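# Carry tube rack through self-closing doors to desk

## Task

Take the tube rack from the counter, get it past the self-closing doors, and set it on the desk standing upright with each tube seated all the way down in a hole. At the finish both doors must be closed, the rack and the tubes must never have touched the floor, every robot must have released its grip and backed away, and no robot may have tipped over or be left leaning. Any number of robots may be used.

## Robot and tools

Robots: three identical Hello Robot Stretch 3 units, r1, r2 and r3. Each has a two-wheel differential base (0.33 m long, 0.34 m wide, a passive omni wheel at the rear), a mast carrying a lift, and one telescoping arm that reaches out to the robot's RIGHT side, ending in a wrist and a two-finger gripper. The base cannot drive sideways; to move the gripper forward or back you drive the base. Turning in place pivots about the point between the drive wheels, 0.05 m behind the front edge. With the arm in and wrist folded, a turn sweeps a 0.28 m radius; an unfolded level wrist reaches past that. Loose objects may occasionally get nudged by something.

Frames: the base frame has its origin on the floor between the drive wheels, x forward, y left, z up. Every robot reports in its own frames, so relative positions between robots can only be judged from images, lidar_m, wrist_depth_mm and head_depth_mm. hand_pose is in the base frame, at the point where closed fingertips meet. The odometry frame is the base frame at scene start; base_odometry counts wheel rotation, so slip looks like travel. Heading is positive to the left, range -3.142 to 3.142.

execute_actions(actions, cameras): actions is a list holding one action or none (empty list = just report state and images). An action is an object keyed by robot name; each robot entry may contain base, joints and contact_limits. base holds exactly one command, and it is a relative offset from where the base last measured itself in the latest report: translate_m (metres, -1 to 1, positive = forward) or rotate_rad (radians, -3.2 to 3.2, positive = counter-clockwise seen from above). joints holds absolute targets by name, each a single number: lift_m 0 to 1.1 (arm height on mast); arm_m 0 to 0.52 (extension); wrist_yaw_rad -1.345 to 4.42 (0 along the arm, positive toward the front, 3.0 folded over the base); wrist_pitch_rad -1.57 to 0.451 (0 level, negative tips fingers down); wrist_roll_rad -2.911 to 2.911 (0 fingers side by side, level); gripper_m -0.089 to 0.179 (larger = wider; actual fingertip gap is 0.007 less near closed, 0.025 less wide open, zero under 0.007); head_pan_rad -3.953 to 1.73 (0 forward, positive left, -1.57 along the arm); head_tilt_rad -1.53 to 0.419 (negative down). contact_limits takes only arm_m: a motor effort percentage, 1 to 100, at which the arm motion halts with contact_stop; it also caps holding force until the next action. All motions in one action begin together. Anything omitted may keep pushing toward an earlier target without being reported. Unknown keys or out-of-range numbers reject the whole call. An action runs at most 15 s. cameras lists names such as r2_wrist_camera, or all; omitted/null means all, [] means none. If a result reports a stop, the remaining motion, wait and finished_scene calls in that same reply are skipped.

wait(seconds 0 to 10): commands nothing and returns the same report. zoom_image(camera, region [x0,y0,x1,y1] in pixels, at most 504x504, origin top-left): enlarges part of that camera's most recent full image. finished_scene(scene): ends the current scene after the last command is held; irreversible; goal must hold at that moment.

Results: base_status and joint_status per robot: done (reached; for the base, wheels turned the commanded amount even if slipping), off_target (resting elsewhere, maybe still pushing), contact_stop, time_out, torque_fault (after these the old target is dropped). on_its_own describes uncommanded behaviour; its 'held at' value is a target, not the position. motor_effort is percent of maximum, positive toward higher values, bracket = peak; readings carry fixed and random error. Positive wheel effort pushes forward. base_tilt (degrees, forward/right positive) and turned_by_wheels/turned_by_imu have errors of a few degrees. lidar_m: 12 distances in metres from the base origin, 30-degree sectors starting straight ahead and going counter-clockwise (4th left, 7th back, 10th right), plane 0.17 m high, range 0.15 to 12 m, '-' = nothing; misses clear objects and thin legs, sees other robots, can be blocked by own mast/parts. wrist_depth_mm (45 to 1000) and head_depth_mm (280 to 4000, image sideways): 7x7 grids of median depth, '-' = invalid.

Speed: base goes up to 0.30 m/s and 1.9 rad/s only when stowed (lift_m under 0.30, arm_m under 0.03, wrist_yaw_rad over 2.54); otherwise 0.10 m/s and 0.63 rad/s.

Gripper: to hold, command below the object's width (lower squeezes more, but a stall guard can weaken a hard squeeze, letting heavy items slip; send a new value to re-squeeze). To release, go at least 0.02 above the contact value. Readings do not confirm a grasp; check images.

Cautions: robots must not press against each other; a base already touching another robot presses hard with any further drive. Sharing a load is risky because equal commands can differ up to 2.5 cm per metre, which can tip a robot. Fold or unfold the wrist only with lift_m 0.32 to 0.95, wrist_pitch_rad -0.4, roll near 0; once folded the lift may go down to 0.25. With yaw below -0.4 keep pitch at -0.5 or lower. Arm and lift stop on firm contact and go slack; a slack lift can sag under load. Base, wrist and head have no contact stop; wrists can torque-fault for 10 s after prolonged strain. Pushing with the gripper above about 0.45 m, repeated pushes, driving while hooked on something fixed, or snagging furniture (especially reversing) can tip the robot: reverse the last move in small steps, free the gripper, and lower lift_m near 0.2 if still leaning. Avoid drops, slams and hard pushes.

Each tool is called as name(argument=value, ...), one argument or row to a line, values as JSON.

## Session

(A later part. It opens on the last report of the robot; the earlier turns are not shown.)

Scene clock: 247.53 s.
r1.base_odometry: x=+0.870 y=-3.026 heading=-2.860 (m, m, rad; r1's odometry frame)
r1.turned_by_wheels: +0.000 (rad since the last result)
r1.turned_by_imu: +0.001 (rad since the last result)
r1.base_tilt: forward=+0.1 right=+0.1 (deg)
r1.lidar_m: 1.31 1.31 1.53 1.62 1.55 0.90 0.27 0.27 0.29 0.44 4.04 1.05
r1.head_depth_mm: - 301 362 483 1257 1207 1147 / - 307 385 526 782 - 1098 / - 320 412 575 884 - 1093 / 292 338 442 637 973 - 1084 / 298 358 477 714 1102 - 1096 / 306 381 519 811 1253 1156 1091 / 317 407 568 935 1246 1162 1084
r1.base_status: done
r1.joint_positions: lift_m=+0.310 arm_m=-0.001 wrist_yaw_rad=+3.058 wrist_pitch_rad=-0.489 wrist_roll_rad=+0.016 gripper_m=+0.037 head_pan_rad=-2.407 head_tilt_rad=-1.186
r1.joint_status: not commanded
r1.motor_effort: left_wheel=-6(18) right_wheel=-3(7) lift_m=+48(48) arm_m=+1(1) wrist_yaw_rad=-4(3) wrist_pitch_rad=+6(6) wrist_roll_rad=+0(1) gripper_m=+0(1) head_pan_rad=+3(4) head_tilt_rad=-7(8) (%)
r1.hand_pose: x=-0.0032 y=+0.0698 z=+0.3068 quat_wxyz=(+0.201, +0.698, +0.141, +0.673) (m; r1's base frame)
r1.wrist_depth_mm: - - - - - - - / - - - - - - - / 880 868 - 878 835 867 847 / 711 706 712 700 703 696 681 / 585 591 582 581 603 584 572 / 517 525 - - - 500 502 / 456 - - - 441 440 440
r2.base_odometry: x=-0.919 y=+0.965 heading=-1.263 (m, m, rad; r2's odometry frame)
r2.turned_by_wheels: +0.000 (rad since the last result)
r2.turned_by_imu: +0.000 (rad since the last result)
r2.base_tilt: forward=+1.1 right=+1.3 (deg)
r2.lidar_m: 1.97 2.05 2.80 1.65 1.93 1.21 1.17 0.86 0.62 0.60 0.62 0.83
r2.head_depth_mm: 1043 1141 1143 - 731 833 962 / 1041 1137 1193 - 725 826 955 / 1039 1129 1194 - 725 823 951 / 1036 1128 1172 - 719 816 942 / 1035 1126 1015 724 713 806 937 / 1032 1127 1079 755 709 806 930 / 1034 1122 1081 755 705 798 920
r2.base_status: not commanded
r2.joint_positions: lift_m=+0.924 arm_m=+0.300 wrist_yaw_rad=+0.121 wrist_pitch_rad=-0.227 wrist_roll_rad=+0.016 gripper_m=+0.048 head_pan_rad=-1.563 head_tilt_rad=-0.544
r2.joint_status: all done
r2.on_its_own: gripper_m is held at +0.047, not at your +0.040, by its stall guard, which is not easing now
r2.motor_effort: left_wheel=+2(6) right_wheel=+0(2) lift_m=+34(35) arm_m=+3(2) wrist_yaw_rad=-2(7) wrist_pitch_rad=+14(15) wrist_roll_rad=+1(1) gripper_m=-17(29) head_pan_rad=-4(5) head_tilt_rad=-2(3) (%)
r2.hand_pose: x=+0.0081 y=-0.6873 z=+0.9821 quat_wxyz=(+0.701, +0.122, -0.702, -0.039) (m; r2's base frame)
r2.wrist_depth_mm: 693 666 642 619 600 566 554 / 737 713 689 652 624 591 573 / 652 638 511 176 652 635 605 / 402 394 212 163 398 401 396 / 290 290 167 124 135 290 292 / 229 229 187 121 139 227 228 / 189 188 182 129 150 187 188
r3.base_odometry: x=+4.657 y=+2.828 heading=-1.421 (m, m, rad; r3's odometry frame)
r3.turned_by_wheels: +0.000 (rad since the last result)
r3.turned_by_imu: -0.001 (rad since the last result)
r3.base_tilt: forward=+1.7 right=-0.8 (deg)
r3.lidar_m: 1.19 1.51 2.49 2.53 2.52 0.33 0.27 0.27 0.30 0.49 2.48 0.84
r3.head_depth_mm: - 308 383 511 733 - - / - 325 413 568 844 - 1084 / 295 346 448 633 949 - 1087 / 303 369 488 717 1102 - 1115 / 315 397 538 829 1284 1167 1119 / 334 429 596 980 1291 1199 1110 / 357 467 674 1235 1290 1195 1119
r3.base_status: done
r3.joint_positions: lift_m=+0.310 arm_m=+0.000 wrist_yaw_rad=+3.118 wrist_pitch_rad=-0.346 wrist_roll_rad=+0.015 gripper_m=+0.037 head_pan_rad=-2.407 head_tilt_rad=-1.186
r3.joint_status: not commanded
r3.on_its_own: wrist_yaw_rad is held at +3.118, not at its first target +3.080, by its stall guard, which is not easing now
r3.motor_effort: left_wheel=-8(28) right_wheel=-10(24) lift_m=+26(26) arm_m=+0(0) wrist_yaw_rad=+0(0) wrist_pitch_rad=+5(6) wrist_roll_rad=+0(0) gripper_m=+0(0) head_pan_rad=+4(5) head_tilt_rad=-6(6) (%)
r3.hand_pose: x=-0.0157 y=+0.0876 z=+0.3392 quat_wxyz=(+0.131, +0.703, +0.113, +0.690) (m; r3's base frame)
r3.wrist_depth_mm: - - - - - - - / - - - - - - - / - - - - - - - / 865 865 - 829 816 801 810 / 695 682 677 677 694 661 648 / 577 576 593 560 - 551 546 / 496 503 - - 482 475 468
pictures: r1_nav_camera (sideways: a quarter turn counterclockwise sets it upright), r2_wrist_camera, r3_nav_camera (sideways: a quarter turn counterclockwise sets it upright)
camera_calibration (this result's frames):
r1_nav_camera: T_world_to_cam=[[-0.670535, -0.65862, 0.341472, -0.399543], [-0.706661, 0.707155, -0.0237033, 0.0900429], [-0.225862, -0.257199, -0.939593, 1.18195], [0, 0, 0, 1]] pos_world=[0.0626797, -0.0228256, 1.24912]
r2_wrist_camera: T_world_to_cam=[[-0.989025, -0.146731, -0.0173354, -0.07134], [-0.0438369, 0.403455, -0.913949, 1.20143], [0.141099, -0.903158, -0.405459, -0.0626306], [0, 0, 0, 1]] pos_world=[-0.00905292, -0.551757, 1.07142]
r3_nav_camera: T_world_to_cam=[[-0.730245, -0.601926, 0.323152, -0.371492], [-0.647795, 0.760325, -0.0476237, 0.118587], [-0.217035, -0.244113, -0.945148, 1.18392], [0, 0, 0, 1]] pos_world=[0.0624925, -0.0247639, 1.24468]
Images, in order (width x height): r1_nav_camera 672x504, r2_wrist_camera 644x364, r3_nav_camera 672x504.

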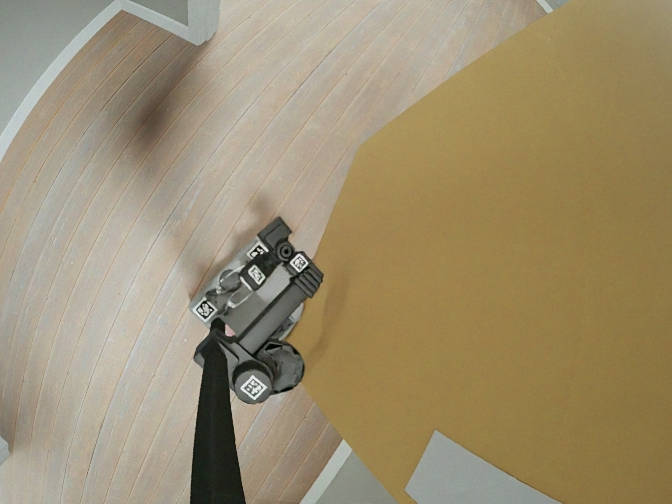

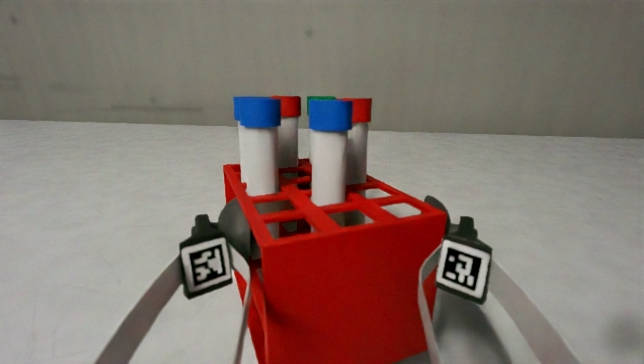

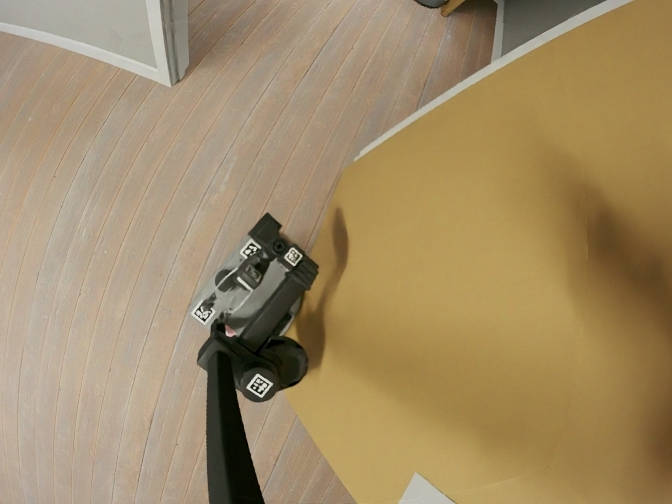

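execute_actions(
  actions=[
    {"r2":{"joints":{"lift_m":0.895}},"r1":{"base":{"translate_m":-0.05}},"r3":{"base":{"translate_m":-0.1}}},
  ],
  cameras=[],
)

execute_actions(
  actions=[
    {"r2":{"joints":{"gripper_m":0.179}}},
  ],
  cameras=[],
)

execute_actions(
  actions=[
    {"r2":{"joints":{"lift_m":1.03}}},
  ],
  cameras=[],
)

execute_actions(
  actions=[
    {"r2":{"joints":{"wrist_pitch_rad":-0.8,"arm_m":0.4,"wrist_yaw_rad":0.25}}},
  ],
  cameras=["r2_wrist_camera","r2_head_camera","r1_nav_camera","r3_nav_camera"],
)

Scene clock: 260.83 s.
r1.base_odometry: x=+0.918 y=-3.012 heading=-2.861 (m, m, rad; r1's odometry frame)
r1.turned_by_wheels: -0.001 (rad since the last result)
r1.turned_by_imu: +0.047 (rad since the last result)
r1.base_tilt: forward=+0.3 right=+0.2 (deg)
r1.lidar_m: 1.33 1.33 1.60 1.62 1.40 0.86 0.27 0.27 0.30 0.46 4.08 1.08
r1.head_depth_mm: - 301 363 483 1262 1213 1151 / - 309 388 527 782 - 1095 / - 324 417 581 893 - 1090 / 292 344 450 646 991 - 1086 / 301 366 489 730 1117 - 1093 / 311 391 535 839 1261 1150 1087 / 326 420 588 984 1246 1163 1082
r1.base_status: translate_m off_target (by the wheels' count: -0.0496 of -0.0500)
r1.joint_positions: lift_m=+0.310 arm_m=-0.001 wrist_yaw_rad=+3.056 wrist_pitch_rad=-0.489 wrist_roll_rad=+0.016 gripper_m=+0.037 head_pan_rad=-2.406 head_tilt_rad=-1.188
r1.joint_status: not commanded
r1.on_its_own: left_wheel is at rest, and its effort (-59) is outside its rest range (-18 to +18); right_wheel is at rest, and its effort (-22) is outside its rest range (-18 to +18)
r1.motor_effort: left_wheel=-59(67) right_wheel=-22(25) lift_m=+47(48) arm_m=+0(0) wrist_yaw_rad=-1(4) wrist_pitch_rad=+6(7) wrist_roll_rad=-1(1) gripper_m=+0(0) head_pan_rad=+4(4) head_tilt_rad=-6(6) (%)
r1.hand_pose: x=-0.0029 y=+0.0697 z=+0.3068 quat_wxyz=(+0.202, +0.698, +0.140, +0.673) (m; r1's base frame)
r1.wrist_depth_mm: - - - - - - - / - - - - - - - / 881 879 - 872 872 849 852 / 697 708 713 698 692 688 687 / 593 600 588 590 614 571 580 / 508 515 - - - 502 495 / 453 - - - 446 450 439
r2.base_odometry: x=-0.919 y=+0.965 heading=-1.263 (m, m, rad; r2's odometry frame)
r2.turned_by_wheels: +0.000 (rad since the last result)
r2.turned_by_imu: +0.000 (rad since the last result)
r2.base_tilt: forward=+1.1 right=+1.3 (deg)
r2.lidar_m: 1.97 2.04 2.80 1.73 1.73 1.22 1.17 0.87 0.63 0.60 0.61 0.83
r2.head_depth_mm: 1046 1137 1074 823 - 850 968 / 1039 1134 1112 - 738 826 958 / 1045 1133 1145 - 737 821 952 / 1040 1129 1109 - 729 813 941 / 1037 1130 1082 723 712 809 939 / 1036 1123 1082 755 709 803 931 / 1037 1121 1081 757 706 798 923
r2.base_status: not commanded
r2.joint_positions: lift_m=+0.896 arm_m=+0.300 wrist_yaw_rad=+0.121 wrist_pitch_rad=-0.184 wrist_roll_rad=+0.012 gripper_m=+0.048 head_pan_rad=-1.563 head_tilt_rad=-0.544
r2.joint_status: all done
r2.on_its_own: gripper_m is held at +0.047, not at your +0.040, by its stall guard, which is not easing now
r2.motor_effort: left_wheel=+1(2) right_wheel=+0(0) lift_m=+12(30) arm_m=+1(1) wrist_yaw_rad=-2(2) wrist_pitch_rad=-8(15) wrist_roll_rad=+3(2) gripper_m=-17(17) head_pan_rad=-5(4) head_tilt_rad=-3(3) (%)
r2.hand_pose: x=+0.0085 y=-0.6905 z=+0.9638 quat_wxyz=(+0.703, +0.108, -0.703, -0.023) (m; r2's base frame)
r2.wrist_depth_mm: 709 671 630 632 583 575 551 / 755 718 674 631 634 605 581 / 660 651 515 169 640 611 602 / 376 375 217 150 379 385 386 / 267 267 167 129 134 267 270 / 205 205 188 124 143 207 207 / 167 167 161 134 155 168 168
r3.base_odometry: x=+4.643 y=+2.927 heading=-1.422 (m, m, rad; r3's odometry frame)
r3.turned_by_wheels: -0.001 (rad since the last result)
r3.turned_by_imu: +0.013 (rad since the last result)
r3.base_tilt: forward=+1.7 right=-0.9 (deg)
r3.lidar_m: 1.27 1.59 2.59 2.49 2.49 0.35 0.27 0.27 0.28 0.41 2.18 0.92
r3.head_depth_mm: - 306 381 522 776 - - / - 314 403 564 869 - 1081 / - 329 428 611 925 - 1085 / 293 344 454 668 1031 - 1103 / 299 363 485 736 1246 1175 1116 / 306 382 521 820 1272 1192 1113 / 314 403 562 932 1296 1201 1116
r3.base_status: translate_m off_target (by the wheels' count: -0.0996 of -0.1000)
r3.joint_positions: lift_m=+0.310 arm_m=+0.000 wrist_yaw_rad=+3.118 wrist_pitch_rad=-0.346 wrist_roll_rad=+0.015 gripper_m=+0.037 head_pan_rad=-2.407 head_tilt_rad=-1.187
r3.joint_status: not commanded
r3.on_its_own: wrist_yaw_rad is held at +3.118, not at its first target +3.080, by its stall guard, which is not easing now; left_wheel is at rest, and its effort (-59) is outside its rest range (-18 to +18); right_wheel is at rest, and its effort (-41) is outside its rest range (-18 to +18)
r3.motor_effort: left_wheel=-59(65) right_wheel=-41(47) lift_m=+25(25) arm_m=+0(0) wrist_yaw_rad=+0(2) wrist_pitch_rad=+6(6) wrist_roll_rad=+0(0) gripper_m=+0(0) head_pan_rad=+5(4) head_tilt_rad=-5(6) (%)
r3.hand_pose: x=-0.0158 y=+0.0876 z=+0.3392 quat_wxyz=(+0.131, +0.703, +0.113, +0.690) (m; r3's base frame)
r3.wrist_depth_mm: - - - - - - - / - - - - - - - / - - - - - - - / 863 872 - 836 830 795 805 / 701 688 666 671 685 653 658 / 574 573 591 562 - 551 547 / 502 507 - - 476 479 472
pictures: none
No camera images: the call's "cameras" was empty. Leave "cameras" out to get every camera's image.

Scene clock: 262.63 s.
r1.base_odometry: x=+0.918 y=-3.012 heading=-2.861 (m, m, rad; r1's odometry frame)
r1.turned_by_wheels: +0.000 (rad since the last result)
r1.turned_by_imu: +0.000 (rad since the last result)
r1.base_tilt: forward=+0.2 right=+0.2 (deg)
r1.lidar_m: 1.33 1.33 1.60 1.62 1.40 0.86 0.27 0.27 0.29 0.46 4.07 1.08
r1.head_depth_mm: - 301 363 483 1261 1210 1146 / - 309 387 528 780 - 1089 / - 324 416 582 891 - 1093 / 292 344 449 645 990 - 1086 / 301 366 489 729 1116 - 1101 / 311 392 533 838 1253 1152 1091 / 325 421 590 983 1247 1163 1081
r1.base_status: not commanded
r1.joint_positions: lift_m=+0.310 arm_m=-0.001 wrist_yaw_rad=+3.056 wrist_pitch_rad=-0.489 wrist_roll_rad=+0.016 gripper_m=+0.037 head_pan_rad=-2.406 head_tilt_rad=-1.188
r1.joint_status: not commanded
r1.on_its_own: left_wheel is at rest, and its effort (-59) is outside its rest range (-18 to +18); right_wheel is at rest, and its effort (-22) is outside its rest range (-18 to +18)
r1.motor_effort: left_wheel=-59(59) right_wheel=-22(22) lift_m=+47(47) arm_m=+0(0) wrist_yaw_rad=-2(1) wrist_pitch_rad=+6(6) wrist_roll_rad=+0(1) gripper_m=+0(1) head_pan_rad=+4(3) head_tilt_rad=-6(6) (%)
r1.hand_pose: x=-0.0029 y=+0.0697 z=+0.3068 quat_wxyz=(+0.202, +0.698, +0.140, +0.673) (m; r1's base frame)
r1.wrist_depth_mm: - - - - - - - / - - - - - - - / 873 854 - 847 869 864 862 / 702 707 693 690 689 681 688 / 595 585 587 583 603 585 586 / 509 516 - - - 500 501 / 458 - - - 439 441 445
r2.base_odometry: x=-0.919 y=+0.965 heading=-1.263 (m, m, rad; r2's odometry frame)
r2.turned_by_wheels: +0.000 (rad since the last result)
r2.turned_by_imu: +0.000 (rad since the last result)
r2.base_tilt: forward=+1.1 right=+1.4 (deg)
r2.lidar_m: 1.97 2.04 2.80 1.73 1.72 1.22 1.17 0.87 0.62 0.60 0.62 0.83
r2.head_depth_mm: 1045 1137 1073 824 - 851 964 / 1043 1133 1112 - 737 826 960 / 1040 1134 1146 - 733 821 949 / 1040 1129 1117 - 730 815 944 / 1037 1128 1077 697 713 810 936 / 1033 1122 1078 754 709 802 929 / 1032 1120 1081 755 705 800 926
r2.base_status: not commanded
r2.joint_positions: lift_m=+0.896 arm_m=+0.300 wrist_yaw_rad=+0.121 wrist_pitch_rad=-0.214 wrist_roll_rad=+0.012 gripper_m=+0.179 head_pan_rad=-1.563 head_tilt_rad=-0.544
r2.joint_status: all done
r2.motor_effort: left_wheel=+2(2) right_wheel=+0(0) lift_m=+15(15) arm_m=+1(1) wrist_yaw_rad=-1(1) wrist_pitch_rad=+8(8) wrist_roll_rad=+3(3) gripper_m=+0(97) head_pan_rad=-5(5) head_tilt_rad=-3(2) (%)
r2.hand_pose: x=+0.0082 y=-0.6882 z=+0.9562 quat_wxyz=(+0.702, +0.118, -0.701, -0.034) (m; r2's base frame)
r2.wrist_depth_mm: 692 671 641 614 590 564 548 / 736 713 673 200 629 608 582 / 560 555 446 166 560 563 563 / 341 343 296 144 319 343 345 / 245 260 221 120 131 246 247 / 201 184 184 126 144 193 202 / 153 158 153 138 153 157 155
r3.base_odometry: x=+4.643 y=+2.927 heading=-1.422 (m, m, rad; r3's odometry frame)
r3.turned_by_wheels: +0.000 (rad since the last result)
r3.turned_by_imu: +0.000 (rad since the last result)
r3.base_tilt: forward=+1.8 right=-0.7 (deg)
r3.lidar_m: 1.27 1.59 2.60 2.49 2.49 0.35 0.27 0.27 0.28 0.41 2.18 0.92
r3.head_depth_mm: - 306 381 520 775 - - / - 314 403 562 870 - 1084 / - 329 428 611 920 - 1093 / 292 345 454 669 1027 - 1109 / 299 363 485 735 1249 1165 1108 / 306 382 520 824 1269 1192 1119 / 313 404 561 930 1293 1194 1118
r3.base_status: not commanded
r3.joint_positions: lift_m=+0.310 arm_m=+0.000 wrist_yaw_rad=+3.118 wrist_pitch_rad=-0.346 wrist_roll_rad=+0.015 gripper_m=+0.037 head_pan_rad=-2.407 head_tilt_rad=-1.187
r3.joint_status: not commanded
r3.on_its_own: wrist_yaw_rad is held at +3.118, not at its first target +3.080, by its stall guard, which is not easing now; left_wheel is at rest, and its effort (-59) is outside its rest range (-18 to +18); right_wheel is at rest, and its effort (-41) is outside its rest range (-18 to +18)
r3.motor_effort: left_wheel=-59(59) right_wheel=-41(41) lift_m=+25(25) arm_m=+1(1) wrist_yaw_rad=+0(0) wrist_pitch_rad=+6(5) wrist_roll_rad=+0(0) gripper_m=+0(0) head_pan_rad=+3(5) head_tilt_rad=-5(6) (%)
r3.hand_pose: x=-0.0158 y=+0.0876 z=+0.3392 quat_wxyz=(+0.131, +0.703, +0.113, +0.690) (m; r3's base frame)
r3.wrist_depth_mm: - - - - - - - / - - - - - - - / - - - - - - - / 864 849 - 854 825 833 811 / 687 698 671 670 692 657 656 / 575 577 589 559 - 554 543 / 496 506 - - 478 471 470
pictures: none
No camera images: the call's "cameras" was empty. Leave "cameras" out to get every camera's image.

Scene clock: 264.70 s.
r1.base_odometry: x=+0.918 y=-3.012 heading=-2.861 (m, m, rad; r1's odometry frame)
r1.turned_by_wheels: +0.000 (rad since the last result)
r1.turned_by_imu: +0.001 (rad since the last result)
r1.base_tilt: forward=+0.2 right=+0.1 (deg)
r1.lidar_m: 1.33 1.33 1.60 1.61 1.40 0.86 0.27 0.27 0.30 0.46 4.09 1.08
r1.head_depth_mm: - 300 363 483 1258 1208 1149 / - 309 388 526 779 - 1090 / - 324 416 581 892 - 1095 / 292 344 449 649 988 - 1092 / 301 366 488 729 1121 - 1094 / 311 391 534 839 1257 1154 1085 / 326 419 589 984 1243 1159 1087
r1.base_status: not commanded
r1.joint_positions: lift_m=+0.310 arm_m=-0.001 wrist_yaw_rad=+3.056 wrist_pitch_rad=-0.489 wrist_roll_rad=+0.016 gripper_m=+0.037 head_pan_rad=-2.406 head_tilt_rad=-1.188
r1.joint_status: not commanded
r1.on_its_own: left_wheel is at rest, and its effort (-59) is outside its rest range (-18 to +18); right_wheel is at rest, and its effort (-22) is outside its rest range (-18 to +18)
r1.motor_effort: left_wheel=-59(59) right_wheel=-22(21) lift_m=+47(47) arm_m=+0(0) wrist_yaw_rad=-1(0) wrist_pitch_rad=+6(6) wrist_roll_rad=+0(1) gripper_m=+0(0) head_pan_rad=+3(4) head_tilt_rad=-6(6) (%)
r1.hand_pose: x=-0.0029 y=+0.0697 z=+0.3068 quat_wxyz=(+0.202, +0.698, +0.140, +0.673) (m; r1's base frame)
r1.wrist_depth_mm: - - - - - - - / - - - - - - - / 880 867 - 863 880 854 856 / 690 719 695 702 709 705 701 / 587 591 592 584 606 590 575 / 505 514 - - - 499 510 / 457 - - - 439 447 440
r2.base_odometry: x=-0.919 y=+0.965 heading=-1.263 (m, m, rad; r2's odometry frame)
r2.turned_by_wheels: +0.000 (rad since the last result)
r2.turned_by_imu: +0.000 (rad since the last result)
r2.base_tilt: forward=+1.1 right=+1.2 (deg)
r2.lidar_m: 1.97 2.04 2.79 1.73 1.72 1.22 1.17 0.87 0.62 0.60 0.62 0.83
r2.head_depth_mm: 1044 - 1010 749 728 831 964 / 1042 - 958 752 726 826 959 / 1039 - - 753 723 820 951 / 1039 1103 - 693 718 816 944 / 1043 1125 1019 722 714 810 935 / 1034 1126 1048 756 708 803 929 / 1036 1125 1085 757 705 799 923
r2.base_status: not commanded
r2.joint_positions: lift_m=+1.030 arm_m=+0.300 wrist_yaw_rad=+0.121 wrist_pitch_rad=-0.215 wrist_roll_rad=+0.012 gripper_m=+0.179 head_pan_rad=-1.563 head_tilt_rad=-0.544
r2.joint_status: all done
r2.motor_effort: left_wheel=+2(2) right_wheel=+0(0) lift_m=+33(34) arm_m=+1(1) wrist_yaw_rad=-1(2) wrist_pitch_rad=+8(8) wrist_roll_rad=+3(3) gripper_m=+0(0) head_pan_rad=-5(5) head_tilt_rad=-2(3) (%)
r2.hand_pose: x=+0.0082 y=-0.6882 z=+1.0899 quat_wxyz=(+0.702, +0.118, -0.701, -0.034) (m; r2's base frame)
r2.wrist_depth_mm: 702 666 637 618 588 570 552 / 750 722 671 647 627 598 578 / 791 761 726 690 662 638 613 / 668 675 680 673 695 660 644 / 483 515 489 486 489 489 491 / 401 366 363 264 379 382 401 / 306 312 302 210 315 313 308
r3.base_odometry: x=+4.643 y=+2.927 heading=-1.422 (m, m, rad; r3's odometry frame)
r3.turned_by_wheels: +0.000 (rad since the last result)
r3.turned_by_imu: +0.000 (rad since the last result)
r3.base_tilt: forward=+1.8 right=-0.8 (deg)
r3.lidar_m: 1.27 1.59 2.60 2.49 2.49 0.35 0.27 0.27 0.28 0.41 2.17 0.92
r3.head_depth_mm: - 306 381 520 780 - - / - 314 403 562 868 - 1083 / - 329 428 610 926 - 1093 / 292 345 455 669 1029 - 1104 / 300 362 486 738 1255 1171 1114 / 306 382 522 820 1271 1197 1111 / 314 403 563 927 1284 1201 1119
r3.base_status: not commanded
r3.joint_positions: lift_m=+0.310 arm_m=+0.000 wrist_yaw_rad=+3.118 wrist_pitch_rad=-0.346 wrist_roll_rad=+0.015 gripper_m=+0.037 head_pan_rad=-2.407 head_tilt_rad=-1.187
r3.joint_status: not commanded
r3.on_its_own: wrist_yaw_rad is held at +3.118, not at its first target +3.080, by its stall guard, which is not easing now; left_wheel is at rest, and its effort (-58) is outside its rest range (-18 to +18); right_wheel is at rest, and its effort (-41) is outside its rest range (-18 to +18)
r3.motor_effort: left_wheel=-58(59) right_wheel=-41(41) lift_m=+25(25) arm_m=+1(1) wrist_yaw_rad=+1(1) wrist_pitch_rad=+6(5) wrist_roll_rad=+0(0) gripper_m=+0(0) head_pan_rad=+4(3) head_tilt_rad=-5(5) (%)
r3.hand_pose: x=-0.0158 y=+0.0876 z=+0.3392 quat_wxyz=(+0.131, +0.703, +0.113, +0.690) (m; r3's base frame)
r3.wrist_depth_mm: - - - - - - - / - - - - - - - / - - - - - - - / 880 863 - 847 829 821 797 / 702 692 671 664 692 655 649 / 582 572 588 557 - 557 547 / 495 506 - - 479 473 470
pictures: none
No camera images: the call's "cameras" was empty. Leave "cameras" out to get every camera's image.

Scene clock: 266.67 s.
r1.base_odometry: x=+0.918 y=-3.012 heading=-2.861 (m, m, rad; r1's odometry frame)
r1.turned_by_wheels: +0.000 (rad since the last result)
r1.turned_by_imu: +0.000 (rad since the last result)
r1.base_tilt: forward=+0.1 right=+0.1 (deg)
r1.lidar_m: 1.33 1.33 1.60 1.62 1.40 0.86 0.27 0.27 0.29 0.46 4.09 1.08
r1.head_depth_mm: - 301 363 482 1257 1207 1149 / - 309 388 527 778 - 1096 / - 324 417 581 893 - 1087 / 292 344 449 648 989 - 1088 / 301 366 487 732 1118 - 1095 / 311 392 533 840 1256 1147 1088 / 326 420 589 988 1246 1160 1087
r1.base_status: not commanded
r1.joint_positions: lift_m=+0.310 arm_m=-0.001 wrist_yaw_rad=+3.056 wrist_pitch_rad=-0.489 wrist_roll_rad=+0.016 gripper_m=+0.037 head_pan_rad=-2.406 head_tilt_rad=-1.188
r1.joint_status: not commanded
r1.on_its_own: left_wheel is at rest, and its effort (-59) is outside its rest range (-18 to +18); right_wheel is at rest, and its effort (-22) is outside its rest range (-18 to +18)
r1.motor_effort: left_wheel=-59(59) right_wheel=-22(22) lift_m=+47(47) arm_m=+1(0) wrist_yaw_rad=-2(1) wrist_pitch_rad=+6(6) wrist_roll_rad=+0(1) gripper_m=+0(0) head_pan_rad=+4(4) head_tilt_rad=-6(6) (%)
r1.hand_pose: x=-0.0029 y=+0.0697 z=+0.3068 quat_wxyz=(+0.202, +0.698, +0.140, +0.673) (m; r1's base frame)
r1.wrist_depth_mm: - - - - - - - / - - - - - - - / 874 856 - 858 875 870 873 / 713 700 696 705 694 687 682 / 591 584 587 587 611 577 572 / 517 523 - - - 502 499 / 448 - - - 442 444 443
r2.base_odometry: x=-0.919 y=+0.965 heading=-1.263 (m, m, rad; r2's odometry frame)
r2.turned_by_wheels: +0.000 (rad since the last result)
r2.turned_by_imu: +0.000 (rad since the last result)
r2.base_tilt: forward=+1.1 right=+1.3 (deg)
r2.lidar_m: 1.97 2.04 2.79 1.73 1.72 1.22 1.17 0.86 0.62 0.60 0.62 0.83
r2.head_depth_mm: 1042 - 1012 751 729 829 967 / 1044 - 1013 752 725 823 959 / 1030 - 1014 751 720 821 953 / 1036 1108 - 694 718 816 943 / 1032 1126 1116 718 712 808 934 / 1034 1127 1077 754 709 805 928 / 1037 1123 1080 757 703 800 922
r2.base_status: not commanded
r2.joint_positions: lift_m=+1.030 arm_m=+0.400 wrist_yaw_rad=+0.248 wrist_pitch_rad=-0.808 wrist_roll_rad=+0.013 gripper_m=+0.179 head_pan_rad=-1.563 head_tilt_rad=-0.544
r2.joint_status: all done
r2.motor_effort: left_wheel=+1(1) right_wheel=+0(0) lift_m=+33(33) arm_m=+2(4) wrist_yaw_rad=+1(4) wrist_pitch_rad=+5(7) wrist_roll_rad=+2(3) gripper_m=+0(1) head_pan_rad=-4(5) head_tilt_rad=-3(3) (%)
r2.hand_pose: x=+0.0177 y=-0.6995 z=+0.9663 quat_wxyz=(+0.676, +0.355, -0.615, -0.198) (m; r2's base frame)
r2.wrist_depth_mm: 370 367 368 359 363 356 357 / 318 318 314 147 311 312 311 / 282 279 125 174 119 273 274 / 249 250 237 104 235 244 244 / 224 230 216 130 211 222 221 / 209 202 200 135 164 202 204 / 186 188 186 161 180 185 182
r3.base_odometry: x=+4.643 y=+2.927 heading=-1.422 (m, m, rad; r3's odometry frame)
r3.turned_by_wheels: +0.000 (rad since the last result)
r3.turned_by_imu: +0.000 (rad since the last result)
r3.base_tilt: forward=+1.7 right=-0.8 (deg)
r3.lidar_m: 1.27 1.59 2.60 2.49 2.49 0.35 0.27 0.27 0.28 0.41 2.18 0.92
r3.head_depth_mm: - 306 382 521 779 - - / - 314 404 560 868 - 1089 / - 328 428 610 924 - 1087 / 292 344 455 667 1030 - 1113 / 299 363 485 735 1253 1175 1112 / 305 381 522 818 1272 1191 1118 / 313 403 562 931 1292 1202 1121
r3.base_status: not commanded
r3.joint_positions: lift_m=+0.310 arm_m=+0.000 wrist_yaw_rad=+3.118 wrist_pitch_rad=-0.346 wrist_roll_rad=+0.015 gripper_m=+0.037 head_pan_rad=-2.407 head_tilt_rad=-1.187
r3.joint_status: not commanded
r3.on_its_own: wrist_yaw_rad is held at +3.118, not at its first target +3.080, by its stall guard, which is not easing now; left_wheel is at rest, and its effort (-59) is outside its rest range (-18 to +18); right_wheel is at rest, and its effort (-41) is outside its rest range (-18 to +18)
r3.motor_effort: left_wheel=-59(59) right_wheel=-41(41) lift_m=+25(25) arm_m=+1(1) wrist_yaw_rad=+1(1) wrist_pitch_rad=+6(5) wrist_roll_rad=+0(0) gripper_m=+0(0) head_pan_rad=+4(3) head_tilt_rad=-5(5) (%)
r3.hand_pose: x=-0.0158 y=+0.0876 z=+0.3392 quat_wxyz=(+0.131, +0.703, +0.113, +0.690) (m; r3's base frame)
r3.wrist_depth_mm: - - - - - - - / - - - - - - - / - - - - - - - / 873 875 - 838 825 816 809 / 697 688 673 669 702 655 651 / 574 573 590 554 - 544 543 / 491 502 - - 477 473 470
pictures: r1_nav_camera (sideways: a quarter turn counterclockwise sets it upright), r2_head_camera (sideways: a quarter turn clockwise sets it upright), r2_wrist_camera, r3_nav_camera (sideways: a quarter turn counterclockwise sets it upright)
camera_calibration (this result's frames):
r1_nav_camera: T_world_to_cam=[[-0.670895, -0.659378, 0.339294, -0.396705], [-0.706861, 0.706951, -0.0238195, 0.0901953], [-0.224158, -0.255814, -0.940379, 1.18296], [0, 0, 0, 1]] pos_world=[0.0627782, -0.0227243, 1.24918]
r2_head_camera: T_world_to_cam=[[0.0222427, 0.501636, -0.864793, 1.14629], [0.999535, -0.0291867, 0.00877817, -0.0175515], [-0.020837, -0.864586, -0.502052, 0.607495], [0, 0, 0, 1]] pos_world=[0.00470518, -0.050299, 1.29645]
r2_wrist_camera: T_world_to_cam=[[-0.965488, -0.259073, -0.0267175, -0.133834], [-0.203924, 0.815778, -0.541222, 1.12345], [0.162012, -0.517095, -0.840455, 0.608646], [0, 0, 0, 1]] pos_world=[0.00127583, -0.636431, 1.116]
r3_nav_camera: T_world_to_cam=[[-0.73045, -0.602456, 0.321698, -0.369597], [-0.647947, 0.760198, -0.047579, 0.11853], [-0.21589, -0.243197, -0.945646, 1.18456], [0, 0, 0, 1]] pos_world=[0.0625645, -0.0246897, 1.24472]
Images, in order (width x height): r1_nav_camera 672x504, r2_head_camera 896x504, r2_wrist_camera 644x364, r3_nav_camera 672x504.

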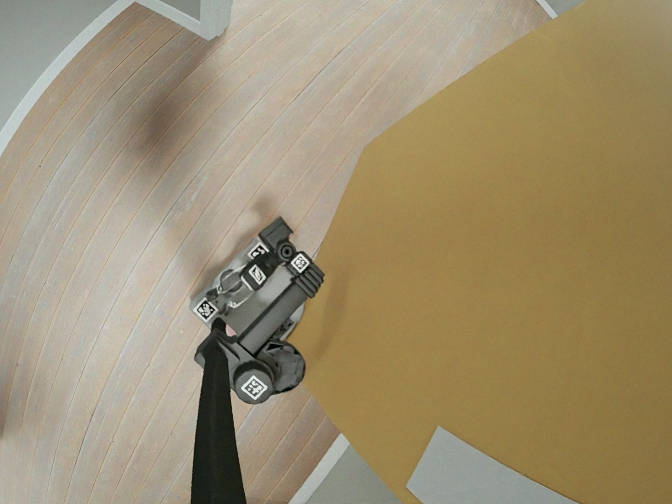

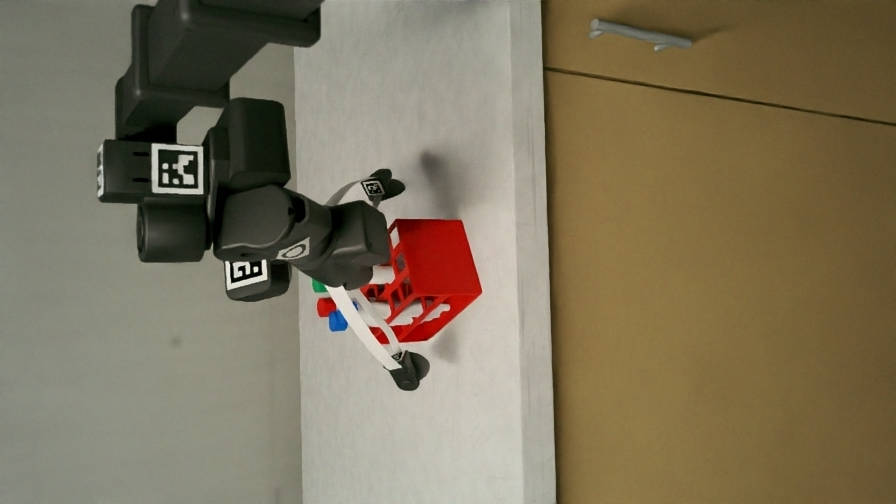

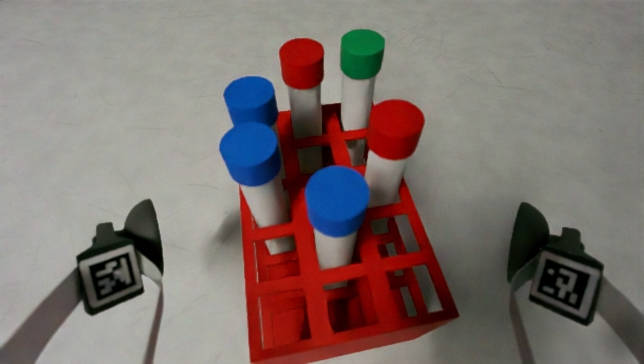

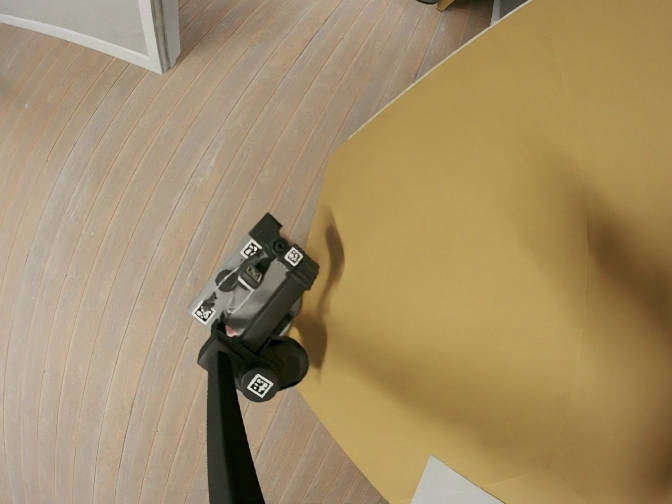

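execute_actions(
  actions=[
    {"r2":{"base":{"translate_m":-0.022},"joints":{"arm_m":0.435,"wrist_yaw_rad":0.45}},"r1":{"base":{"translate_m":0.005}},"r3":{"base":{"translate_m":0.005}}},
  ],
  cameras=["r2_wrist_camera"],
)

execute_actions(
  actions=[
    {"r2":{"joints":{"gripper_m":0.06}}},
  ],
  cameras=["r2_wrist_camera","r2_head_camera"],
)

Scene clock: 273.10 s.
r1.base_odometry: x=+0.913 y=-3.013 heading=-2.861 (m, m, rad; r1's odometry frame)
r1.turned_by_wheels: +0.000 (rad since the last result)
r1.turned_by_imu: +0.002 (rad since the last result)
r1.base_tilt: forward=+0.2 right=+0.1 (deg)
r1.lidar_m: 1.32 1.33 1.59 1.61 1.41 0.86 0.27 0.27 0.30 0.46 4.08 1.07
r1.head_depth_mm: - 300 363 481 1255 1208 1149 / - 309 388 527 777 - 1092 / - 325 417 581 890 - 1093 / 292 345 451 648 989 - 1088 / 302 367 490 733 1116 - 1096 / 311 393 535 846 1260 1144 1093 / 327 422 594 992 1240 1161 1089
r1.base_status: done
r1.joint_positions: lift_m=+0.310 arm_m=-0.001 wrist_yaw_rad=+3.056 wrist_pitch_rad=-0.489 wrist_roll_rad=+0.016 gripper_m=+0.037 head_pan_rad=-2.406 head_tilt_rad=-1.188
r1.joint_status: not commanded
r1.motor_effort: left_wheel=-7(48) right_wheel=+0(19) lift_m=+47(47) arm_m=+0(1) wrist_yaw_rad=-1(1) wrist_pitch_rad=+7(6) wrist_roll_rad=-1(1) gripper_m=+0(1) head_pan_rad=+3(3) head_tilt_rad=-6(6) (%)
r1.hand_pose: x=-0.0029 y=+0.0697 z=+0.3068 quat_wxyz=(+0.202, +0.698, +0.140, +0.673) (m; r1's base frame)
r1.wrist_depth_mm: - - - - - - - / - - - - - - - / 859 865 - 865 868 855 863 / 700 704 715 709 696 682 702 / 585 587 592 579 608 578 583 / 513 522 - - - 501 499 / 454 - - - 442 439 445
r2.base_odometry: x=-0.926 y=+0.986 heading=-1.263 (m, m, rad; r2's odometry frame)
r2.turned_by_wheels: +0.000 (rad since the last result)
r2.turned_by_imu: +0.000 (rad since the last result)
r2.base_tilt: forward=+1.1 right=+1.3 (deg)
r2.lidar_m: 1.99 2.07 2.83 1.72 1.71 1.19 1.15 0.87 0.62 0.60 0.62 0.83
r2.head_depth_mm: 1045 - 1016 752 725 833 967 / 1043 - 1076 752 727 825 959 / 1030 - 1011 753 722 820 950 / 1034 1119 - 699 717 814 942 / 1036 1128 1152 695 713 810 937 / 1034 1129 1082 725 710 805 932 / 1032 1127 1080 755 704 801 923
r2.base_status: done
r2.joint_positions: lift_m=+1.030 arm_m=+0.435 wrist_yaw_rad=+0.448 wrist_pitch_rad=-0.808 wrist_roll_rad=+0.013 gripper_m=+0.179 head_pan_rad=-1.563 head_tilt_rad=-0.544
r2.joint_status: all done
r2.motor_effort: left_wheel=+1(1) right_wheel=+0(4) lift_m=+33(33) arm_m=+3(2) wrist_yaw_rad=+1(3) wrist_pitch_rad=+5(5) wrist_roll_rad=+2(2) gripper_m=+0(0) head_pan_rad=-5(5) head_tilt_rad=-3(2) (%)
r2.hand_pose: x=+0.0475 y=-0.7236 z=+0.9663 quat_wxyz=(+0.692, +0.415, -0.576, -0.130) (m; r2's base frame)
r2.wrist_depth_mm: 373 366 367 366 359 360 357 / 321 316 314 312 305 312 309 / 280 279 267 159 267 271 271 / 250 251 104 160 104 243 244 / 226 228 137 144 131 221 219 / 209 202 197 85 193 201 205 / 186 187 181 119 178 186 181
r3.base_odometry: x=+4.643 y=+2.922 heading=-1.422 (m, m, rad; r3's odometry frame)
r3.turned_by_wheels: +0.000 (rad since the last result)
r3.turned_by_imu: +0.001 (rad since the last result)
r3.base_tilt: forward=+1.7 right=-0.7 (deg)
r3.lidar_m: 1.27 1.58 2.60 2.49 2.49 0.35 0.27 0.27 0.28 0.42 2.18 0.92
r3.head_depth_mm: - 306 381 519 779 - - / - 314 402 560 865 - 1086 / - 328 429 610 919 - 1094 / 293 345 455 667 1037 - 1112 / 300 363 486 742 1262 1178 1114 / 306 383 524 827 1263 1189 1111 / 315 406 567 942 1282 1195 1115
r3.base_status: done
r3.joint_positions: lift_m=+0.310 arm_m=+0.000 wrist_yaw_rad=+3.118 wrist_pitch_rad=-0.346 wrist_roll_rad=+0.015 gripper_m=+0.037 head_pan_rad=-2.407 head_tilt_rad=-1.187
r3.joint_status: not commanded
r3.on_its_own: wrist_yaw_rad is held at +3.118, not at its first target +3.080, by its stall guard, which is not easing now
r3.motor_effort: left_wheel=-9(48) right_wheel=+0(37) lift_m=+25(26) arm_m=+1(1) wrist_yaw_rad=+0(0) wrist_pitch_rad=+6(6) wrist_roll_rad=+0(0) gripper_m=+0(0) head_pan_rad=+4(3) head_tilt_rad=-6(6) (%)
r3.hand_pose: x=-0.0158 y=+0.0876 z=+0.3392 quat_wxyz=(+0.131, +0.703, +0.113, +0.690) (m; r3's base frame)
r3.wrist_depth_mm: - - - - - - - / - - - - - - - / - - - - - - - / 877 847 - 849 822 810 814 / 710 695 670 671 691 655 653 / 578 568 589 559 - 556 547 / 491 501 - - 477 475 473
pictures: r2_wrist_camera
camera_calibration (this result's frames):
r2_wrist_camera: T_world_to_cam=[[-0.895035, -0.445193, -0.0267392, -0.249258], [-0.361582, 0.759425, -0.540863, 1.11555], [0.261095, -0.474423, -0.840686, 0.617668], [0, 0, 0, 1]] pos_world=[0.0189977, -0.665107, 1.11596]
Images, in order (width x height): r2_wrist_camera 644x364.

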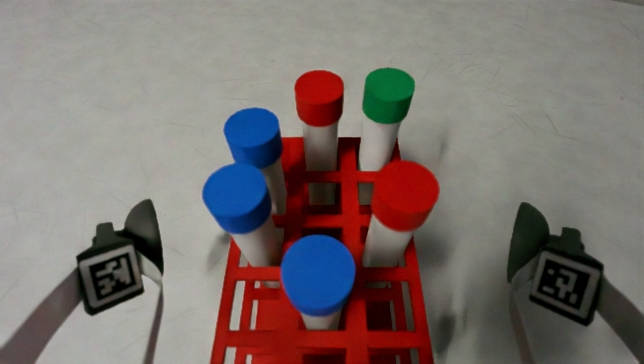

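Scene clock: 274.77 s.
r1.base_odometry: x=+0.913 y=-3.013 heading=-2.861 (m, m, rad; r1's odometry frame)
r1.turned_by_wheels: +0.000 (rad since the last result)
r1.turned_by_imu: +0.000 (rad since the last result)
r1.base_tilt: forward=+0.2 right=+0.1 (deg)
r1.lidar_m: 1.32 1.33 1.59 1.61 1.41 0.87 0.27 0.27 0.30 0.46 4.08 1.07
r1.head_depth_mm: - 300 363 482 1261 1213 1146 / - 309 388 527 776 - 1090 / - 325 417 581 891 - 1087 / 293 345 450 650 991 - 1091 / 302 367 490 733 1123 - 1100 / 310 393 537 845 1256 1154 1090 / 327 422 594 993 1246 1156 1084
r1.base_status: not commanded
r1.joint_positions: lift_m=+0.310 arm_m=-0.001 wrist_yaw_rad=+3.056 wrist_pitch_rad=-0.489 wrist_roll_rad=+0.016 gripper_m=+0.037 head_pan_rad=-2.406 head_tilt_rad=-1.188
r1.joint_status: not commanded
r1.motor_effort: left_wheel=-6(6) right_wheel=+0(0) lift_m=+47(47) arm_m=+1(0) wrist_yaw_rad=-2(1) wrist_pitch_rad=+6(6) wrist_roll_rad=-1(1) gripper_m=+0(0) head_pan_rad=+3(3) head_tilt_rad=-6(6) (%)
r1.hand_pose: x=-0.0029 y=+0.0697 z=+0.3068 quat_wxyz=(+0.202, +0.698, +0.140, +0.673) (m; r1's base frame)
r1.wrist_depth_mm: - - - - - - - / - - - - - - - / 862 858 - 861 845 871 837 / 709 706 701 701 697 700 692 / 596 588 587 581 606 588 579 / 516 520 - - - 508 494 / 455 - - - 442 449 437
r2.base_odometry: x=-0.926 y=+0.986 heading=-1.263 (m, m, rad; r2's odometry frame)
r2.turned_by_wheels: +0.000 (rad since the last result)
r2.turned_by_imu: +0.000 (rad since the last result)
r2.base_tilt: forward=+1.1 right=+1.3 (deg)
r2.lidar_m: 1.99 2.07 2.83 1.73 1.72 1.19 1.15 0.87 0.62 0.60 0.62 0.83
r2.head_depth_mm: 1042 - 1009 753 726 830 964 / 1043 - 1078 752 729 828 959 / 1029 - 1013 753 721 820 951 / 1039 1111 - 698 716 817 945 / 1035 1127 1116 696 713 811 938 / 1031 1126 1080 754 709 804 931 / 1033 1121 1084 756 706 802 924
r2.base_status: not commanded
r2.joint_positions: lift_m=+1.030 arm_m=+0.435 wrist_yaw_rad=+0.449 wrist_pitch_rad=-0.810 wrist_roll_rad=+0.013 gripper_m=+0.061 head_pan_rad=-1.563 head_tilt_rad=-0.544
r2.joint_status: all done
r2.motor_effort: left_wheel=+1(1) right_wheel=+0(0) lift_m=+33(33) arm_m=+2(2) wrist_yaw_rad=+0(2) wrist_pitch_rad=+6(6) wrist_roll_rad=+2(3) gripper_m=-13(97) head_pan_rad=-5(4) head_tilt_rad=-3(2) (%)
r2.hand_pose: x=+0.0475 y=-0.7231 z=+0.9660 quat_wxyz=(+0.692, +0.416, -0.576, -0.130) (m; r2's base frame)
r2.wrist_depth_mm: 369 367 363 362 360 354 351 / 318 317 314 311 304 311 305 / 278 278 267 150 263 272 272 / 250 249 116 159 103 245 242 / 225 225 120 139 119 221 220 / 205 204 179 86 148 201 200 / 188 187 182 122 145 186 184
r3.base_odometry: x=+4.643 y=+2.922 heading=-1.422 (m, m, rad; r3's odometry frame)
r3.turned_by_wheels: +0.000 (rad since the last result)
r3.turned_by_imu: +0.000 (rad since the last result)
r3.base_tilt: forward=+1.8 right=-0.8 (deg)
r3.lidar_m: 1.27 1.58 2.59 2.49 2.49 0.35 0.27 0.27 0.28 0.42 2.18 0.92
r3.head_depth_mm: - 306 381 520 778 - - / - 314 402 562 869 - 1084 / - 329 428 610 923 - 1093 / 293 345 455 668 1034 - 1104 / 300 363 486 741 1263 1164 1122 / 306 383 525 828 1276 1199 1122 / 315 405 567 936 1293 1205 1119
r3.base_status: not commanded
r3.joint_positions: lift_m=+0.310 arm_m=+0.000 wrist_yaw_rad=+3.118 wrist_pitch_rad=-0.346 wrist_roll_rad=+0.015 gripper_m=+0.037 head_pan_rad=-2.407 head_tilt_rad=-1.187
r3.joint_status: not commanded
r3.on_its_own: wrist_yaw_rad is held at +3.118, not at its first target +3.080, by its stall guard, which is not easing now
r3.motor_effort: left_wheel=-9(9) right_wheel=-1(1) lift_m=+25(25) arm_m=+1(1) wrist_yaw_rad=-1(1) wrist_pitch_rad=+6(5) wrist_roll_rad=+0(0) gripper_m=+0(0) head_pan_rad=+4(4) head_tilt_rad=-5(6) (%)
r3.hand_pose: x=-0.0158 y=+0.0876 z=+0.3392 quat_wxyz=(+0.131, +0.703, +0.113, +0.690) (m; r3's base frame)
r3.wrist_depth_mm: - - - - - - - / - - - - - - - / - - - - - - - / 870 859 - 845 822 826 811 / 694 696 672 674 679 658 657 / 578 578 594 560 - 554 547 / 496 509 - - 477 473 471
pictures: r2_head_camera (sideways: a quarter turn clockwise sets it upright), r2_wrist_camera
camera_calibration (this result's frames):
r2_head_camera: T_world_to_cam=[[0.0222427, 0.501636, -0.864793, 1.14629], [0.999535, -0.0291866, 0.00877817, -0.0175515], [-0.0208369, -0.864586, -0.502052, 0.607495], [0, 0, 0, 1]] pos_world=[0.00470519, -0.050299, 1.29645]
r2_wrist_camera: T_world_to_cam=[[-0.894675, -0.445916, -0.0267684, -0.249634], [-0.362725, 0.760125, -0.53911, 1.11389], [0.260745, -0.472619, -0.84181, 0.620034], [0, 0, 0, 1]] pos_world=[0.0190242, -0.664974, 1.11578]
Images, in order (width x height): r2_head_camera 896x504, r2_wrist_camera 644x364.

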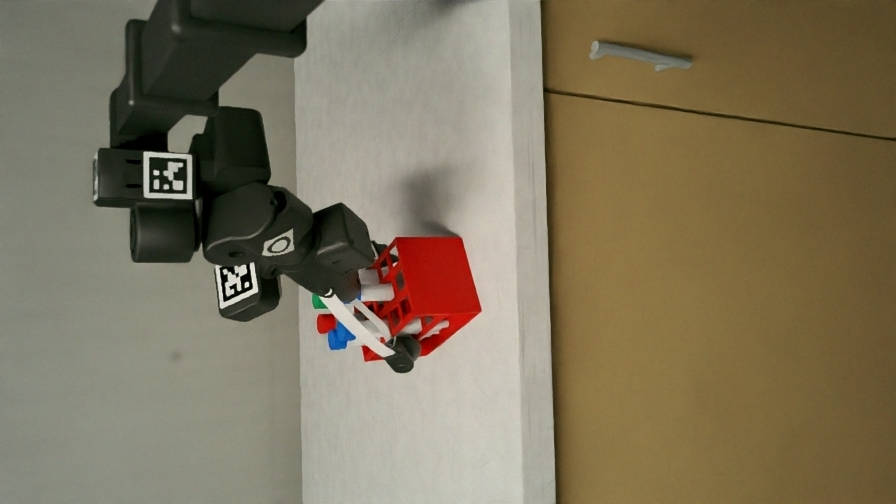

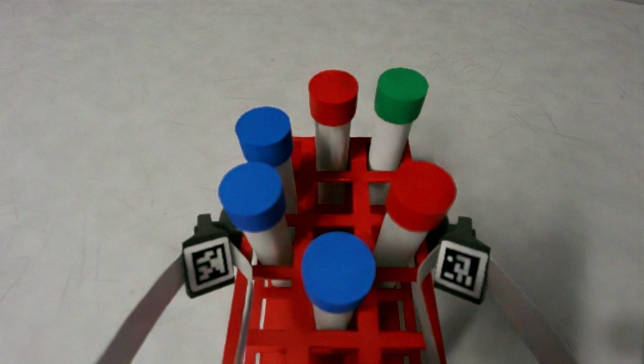

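execute_actions(
  actions=[
    {"r2":{"joints":{"gripper_m":0.05}}},
  ],
  cameras=[],
)

execute_actions(
  actions=[
    {"r2":{"joints":{"lift_m":1.06}}},
  ],
  cameras=["r2_wrist_camera","r2_head_camera"],
)

Scene clock: 279.53 s.
r1.base_odometry: x=+0.913 y=-3.013 heading=-2.861 (m, m, rad; r1's odometry frame)
r1.turned_by_wheels: +0.000 (rad since the last result)
r1.turned_by_imu: +0.001 (rad since the last result)
r1.base_tilt: forward=+0.2 right=+0.1 (deg)
r1.lidar_m: 1.32 1.33 1.59 1.61 1.41 0.87 0.27 0.27 0.30 0.46 4.07 1.07
r1.head_depth_mm: - 300 363 481 1260 1212 1148 / - 309 388 527 777 - 1093 / - 324 416 580 892 - 1087 / 292 344 450 649 993 - 1082 / 302 367 488 735 1124 - 1100 / 311 393 537 843 1258 1152 1093 / 327 422 592 996 1248 1163 1086
r1.base_status: not commanded
r1.joint_positions: lift_m=+0.310 arm_m=-0.001 wrist_yaw_rad=+3.056 wrist_pitch_rad=-0.489 wrist_roll_rad=+0.016 gripper_m=+0.037 head_pan_rad=-2.406 head_tilt_rad=-1.188
r1.joint_status: not commanded
r1.motor_effort: left_wheel=-6(6) right_wheel=+0(0) lift_m=+47(47) arm_m=+1(0) wrist_yaw_rad=-1(1) wrist_pitch_rad=+6(6) wrist_roll_rad=-1(1) gripper_m=-1(0) head_pan_rad=+4(3) head_tilt_rad=-6(6) (%)
r1.hand_pose: x=-0.0029 y=+0.0697 z=+0.3068 quat_wxyz=(+0.202, +0.698, +0.140, +0.673) (m; r1's base frame)
r1.wrist_depth_mm: - - - - - - - / - - - - - - - / 882 871 - 873 849 851 835 / 710 697 702 723 701 702 687 / 589 579 593 585 601 589 584 / 506 518 - - - 505 502 / 453 - - - 435 445 443
r2.base_odometry: x=-0.926 y=+0.986 heading=-1.263 (m, m, rad; r2's odometry frame)
r2.turned_by_wheels: +0.000 (rad since the last result)
r2.turned_by_imu: +0.000 (rad since the last result)
r2.base_tilt: forward=+1.1 right=+1.3 (deg)
r2.lidar_m: 1.99 2.06 2.83 1.72 1.71 1.19 1.15 0.87 0.62 0.60 0.62 0.83
r2.head_depth_mm: 1043 - 1008 752 725 831 967 / 1039 - 1078 751 726 826 963 / 1028 - 1011 752 722 819 951 / 1039 1117 - 700 716 816 944 / 1034 1124 1110 695 713 810 938 / 1032 1126 1079 756 708 803 931 / 1033 1127 1080 757 705 801 923
r2.base_status: not commanded
r2.joint_positions: lift_m=+1.030 arm_m=+0.435 wrist_yaw_rad=+0.449 wrist_pitch_rad=-0.810 wrist_roll_rad=+0.013 gripper_m=+0.051 head_pan_rad=-1.563 head_tilt_rad=-0.544
r2.joint_status: all done
r2.motor_effort: left_wheel=+1(2) right_wheel=+0(0) lift_m=+33(33) arm_m=+2(2) wrist_yaw_rad=+1(1) wrist_pitch_rad=+6(6) wrist_roll_rad=+2(3) gripper_m=-15(63) head_pan_rad=-5(5) head_tilt_rad=-2(4) (%)
r2.hand_pose: x=+0.0475 y=-0.7231 z=+0.9660 quat_wxyz=(+0.692, +0.416, -0.576, -0.130) (m; r2's base frame)
r2.wrist_depth_mm: 367 367 364 362 358 358 356 / 318 316 315 311 304 311 306 / 280 278 265 144 262 272 272 / 250 249 117 159 103 245 243 / 226 225 120 141 118 220 219 / 206 205 179 85 153 202 201 / 188 187 181 120 146 185 185
r3.base_odometry: x=+4.643 y=+2.922 heading=-1.422 (m, m, rad; r3's odometry frame)
r3.turned_by_wheels: +0.000 (rad since the last result)
r3.turned_by_imu: +0.001 (rad since the last result)
r3.base_tilt: forward=+1.7 right=-0.7 (deg)
r3.lidar_m: 1.27 1.58 2.59 2.49 2.49 0.35 0.27 0.27 0.28 0.42 2.19 0.92
r3.head_depth_mm: - 305 381 518 776 - - / - 314 403 561 868 - 1088 / - 328 428 611 923 - 1095 / 293 346 454 668 1031 - 1118 / 300 363 487 741 1258 1164 1114 / 306 383 525 823 1275 1191 1115 / 315 404 566 937 1288 1199 1117
r3.base_status: not commanded
r3.joint_positions: lift_m=+0.310 arm_m=+0.000 wrist_yaw_rad=+3.118 wrist_pitch_rad=-0.346 wrist_roll_rad=+0.015 gripper_m=+0.037 head_pan_rad=-2.407 head_tilt_rad=-1.187
r3.joint_status: not commanded
r3.on_its_own: wrist_yaw_rad is held at +3.118, not at its first target +3.080, by its stall guard, which is not easing now
r3.motor_effort: left_wheel=-9(9) right_wheel=-2(0) lift_m=+25(25) arm_m=+0(1) wrist_yaw_rad=+0(0) wrist_pitch_rad=+5(6) wrist_roll_rad=+0(0) gripper_m=+0(0) head_pan_rad=+5(3) head_tilt_rad=-6(7) (%)
r3.hand_pose: x=-0.0158 y=+0.0876 z=+0.3392 quat_wxyz=(+0.131, +0.703, +0.113, +0.690) (m; r3's base frame)
r3.wrist_depth_mm: - - - - - - - / - - - - - - - / - - - - - - - / 888 868 - 838 823 813 807 / 692 692 677 662 691 660 641 / 584 572 593 562 - 549 548 / 493 501 - - 479 478 467
pictures: none
No camera images: the call's "cameras" was empty. Leave "cameras" out to get every camera's image.

Scene clock: 280.60 s.
r1.base_odometry: x=+0.913 y=-3.013 heading=-2.861 (m, m, rad; r1's odometry frame)
r1.turned_by_wheels: +0.000 (rad since the last result)
r1.turned_by_imu: +0.000 (rad since the last result)
r1.base_tilt: forward=+0.2 right=+0.2 (deg)
r1.lidar_m: 1.32 1.33 1.59 1.61 1.42 0.87 0.27 0.27 0.30 0.46 4.07 1.07
r1.head_depth_mm: - 299 362 481 1259 1206 1147 / - 309 388 526 777 - 1095 / - 325 417 581 893 - 1097 / 292 345 450 650 994 - 1084 / 301 367 488 732 1121 - 1095 / 310 393 537 843 1260 1147 1089 / 327 422 594 999 1257 1161 1091
r1.base_status: not commanded
r1.joint_positions: lift_m=+0.310 arm_m=-0.001 wrist_yaw_rad=+3.056 wrist_pitch_rad=-0.489 wrist_roll_rad=+0.016 gripper_m=+0.037 head_pan_rad=-2.406 head_tilt_rad=-1.188
r1.joint_status: not commanded
r1.motor_effort: left_wheel=-7(7) right_wheel=+0(0) lift_m=+47(47) arm_m=+1(1) wrist_yaw_rad=-2(2) wrist_pitch_rad=+7(6) wrist_roll_rad=+0(0) gripper_m=+0(0) head_pan_rad=+4(3) head_tilt_rad=-5(6) (%)
r1.hand_pose: x=-0.0029 y=+0.0697 z=+0.3068 quat_wxyz=(+0.202, +0.698, +0.140, +0.673) (m; r1's base frame)
r1.wrist_depth_mm: - - - - - - - / - - - - - - - / 865 880 - 850 843 868 848 / 704 711 699 693 695 690 695 / 589 588 587 585 599 577 586 / 512 524 - - - 504 503 / 460 - - - 439 446 440
r2.base_odometry: x=-0.926 y=+0.986 heading=-1.263 (m, m, rad; r2's odometry frame)
r2.turned_by_wheels: +0.000 (rad since the last result)
r2.turned_by_imu: +0.000 (rad since the last result)
r2.base_tilt: forward=+1.1 right=+1.3 (deg)
r2.lidar_m: 1.99 2.07 2.83 1.72 1.71 1.19 1.15 0.87 0.62 0.60 0.62 0.83
r2.head_depth_mm: 1022 1164 1073 753 725 832 964 / 1017 1161 1076 752 729 827 959 / 1018 - 1074 753 723 821 956 / 1029 - 726 700 718 819 943 / 1037 1116 937 695 714 811 938 / 1037 1121 1079 757 710 805 930 / 1036 1121 1082 755 706 800 921
r2.base_status: not commanded
r2.joint_positions: lift_m=+1.059 arm_m=+0.435 wrist_yaw_rad=+0.449 wrist_pitch_rad=-0.815 wrist_roll_rad=+0.013 gripper_m=+0.051 head_pan_rad=-1.563 head_tilt_rad=-0.544
r2.joint_status: all done
r2.motor_effort: left_wheel=+1(2) right_wheel=+0(0) lift_m=+34(36) arm_m=+2(3) wrist_yaw_rad=+1(1) wrist_pitch_rad=+8(8) wrist_roll_rad=+3(2) gripper_m=-15(15) head_pan_rad=-5(5) head_tilt_rad=-2(3) (%)
r2.hand_pose: x=+0.0471 y=-0.7223 z=+0.9952 quat_wxyz=(+0.692, +0.417, -0.575, -0.132) (m; r2's base frame)
r2.wrist_depth_mm: 417 416 412 412 402 403 403 / 361 360 356 351 346 351 348 / 318 317 306 144 297 311 306 / 285 281 277 156 155 276 276 / 256 255 96 144 102 250 250 / 235 233 196 88 139 228 228 / 215 213 207 123 184 211 210
r3.base_odometry: x=+4.643 y=+2.922 heading=-1.422 (m, m, rad; r3's odometry frame)
r3.turned_by_wheels: +0.000 (rad since the last result)
r3.turned_by_imu: +0.000 (rad since the last result)
r3.base_tilt: forward=+1.8 right=-0.7 (deg)
r3.lidar_m: 1.27 1.57 2.60 2.50 2.49 0.35 0.27 0.27 0.28 0.42 2.18 0.92
r3.head_depth_mm: - 305 380 521 772 - - / - 314 403 560 871 - 1086 / - 329 427 609 926 - 1084 / 293 344 456 670 1030 - 1112 / 300 363 487 740 1267 1174 1115 / 306 384 523 826 1275 1191 1116 / 315 406 567 938 1286 1196 1123
r3.base_status: not commanded
r3.joint_positions: lift_m=+0.310 arm_m=+0.000 wrist_yaw_rad=+3.118 wrist_pitch_rad=-0.346 wrist_roll_rad=+0.015 gripper_m=+0.037 head_pan_rad=-2.407 head_tilt_rad=-1.187
r3.joint_status: not commanded
r3.on_its_own: wrist_yaw_rad is held at +3.118, not at its first target +3.080, by its stall guard, which is not easing now
r3.motor_effort: left_wheel=-9(9) right_wheel=-1(1) lift_m=+25(25) arm_m=+1(1) wrist_yaw_rad=-1(1) wrist_pitch_rad=+6(5) wrist_roll_rad=+0(0) gripper_m=+0(0) head_pan_rad=+3(4) head_tilt_rad=-6(5) (%)
r3.hand_pose: x=-0.0158 y=+0.0876 z=+0.3392 quat_wxyz=(+0.131, +0.703, +0.113, +0.690) (m; r3's base frame)
r3.wrist_depth_mm: - - - - - - - / - - - - - - - / - - - - - - - / 865 861 - 857 843 824 806 / 698 690 678 671 699 660 645 / 582 576 590 565 - 553 553 / 495 506 - - 478 475 472
pictures: r2_head_camera (sideways: a quarter turn clockwise sets it upright), r2_wrist_camera
camera_calibration (this result's frames):
r2_head_camera: T_world_to_cam=[[0.0222427, 0.501636, -0.864793, 1.14629], [0.999535, -0.0291867, 0.00877817, -0.0175515], [-0.020837, -0.864586, -0.502052, 0.607495], [0, 0, 0, 1]] pos_world=[0.00470518, -0.050299, 1.29645]
r2_wrist_camera: T_world_to_cam=[[-0.894727, -0.445806, -0.026829, -0.248698], [-0.363779, 0.762314, -0.535296, 1.12671], [0.25909, -0.469184, -0.844238, 0.650105], [0, 0, 0, 1]] pos_world=[0.0189207, -0.66476, 1.1453]
Images, in order (width x height): r2_head_camera 896x504, r2_wrist_camera 644x364.

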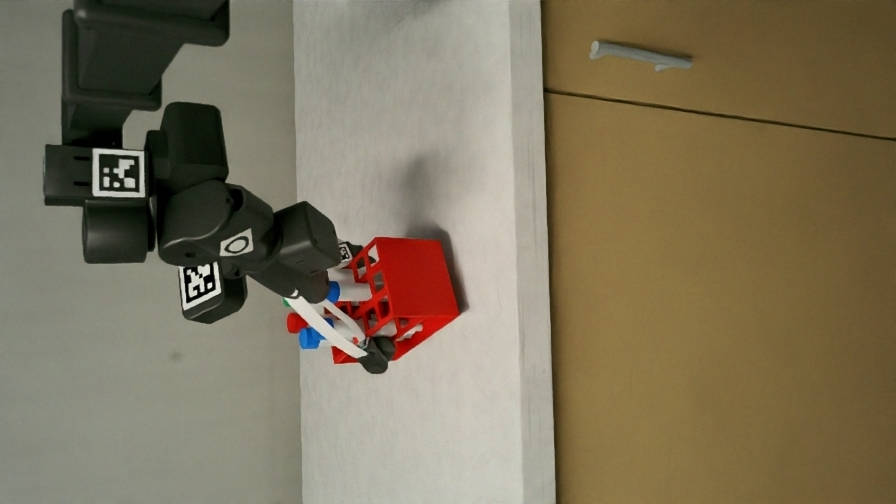

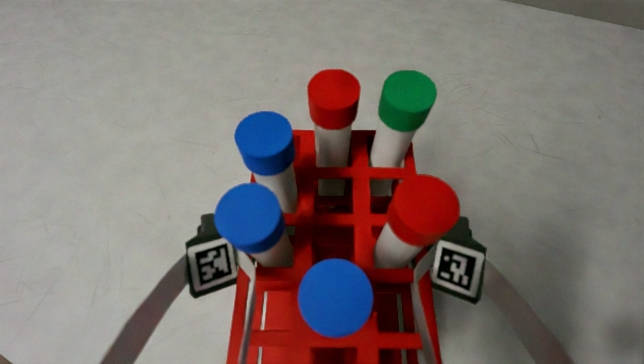

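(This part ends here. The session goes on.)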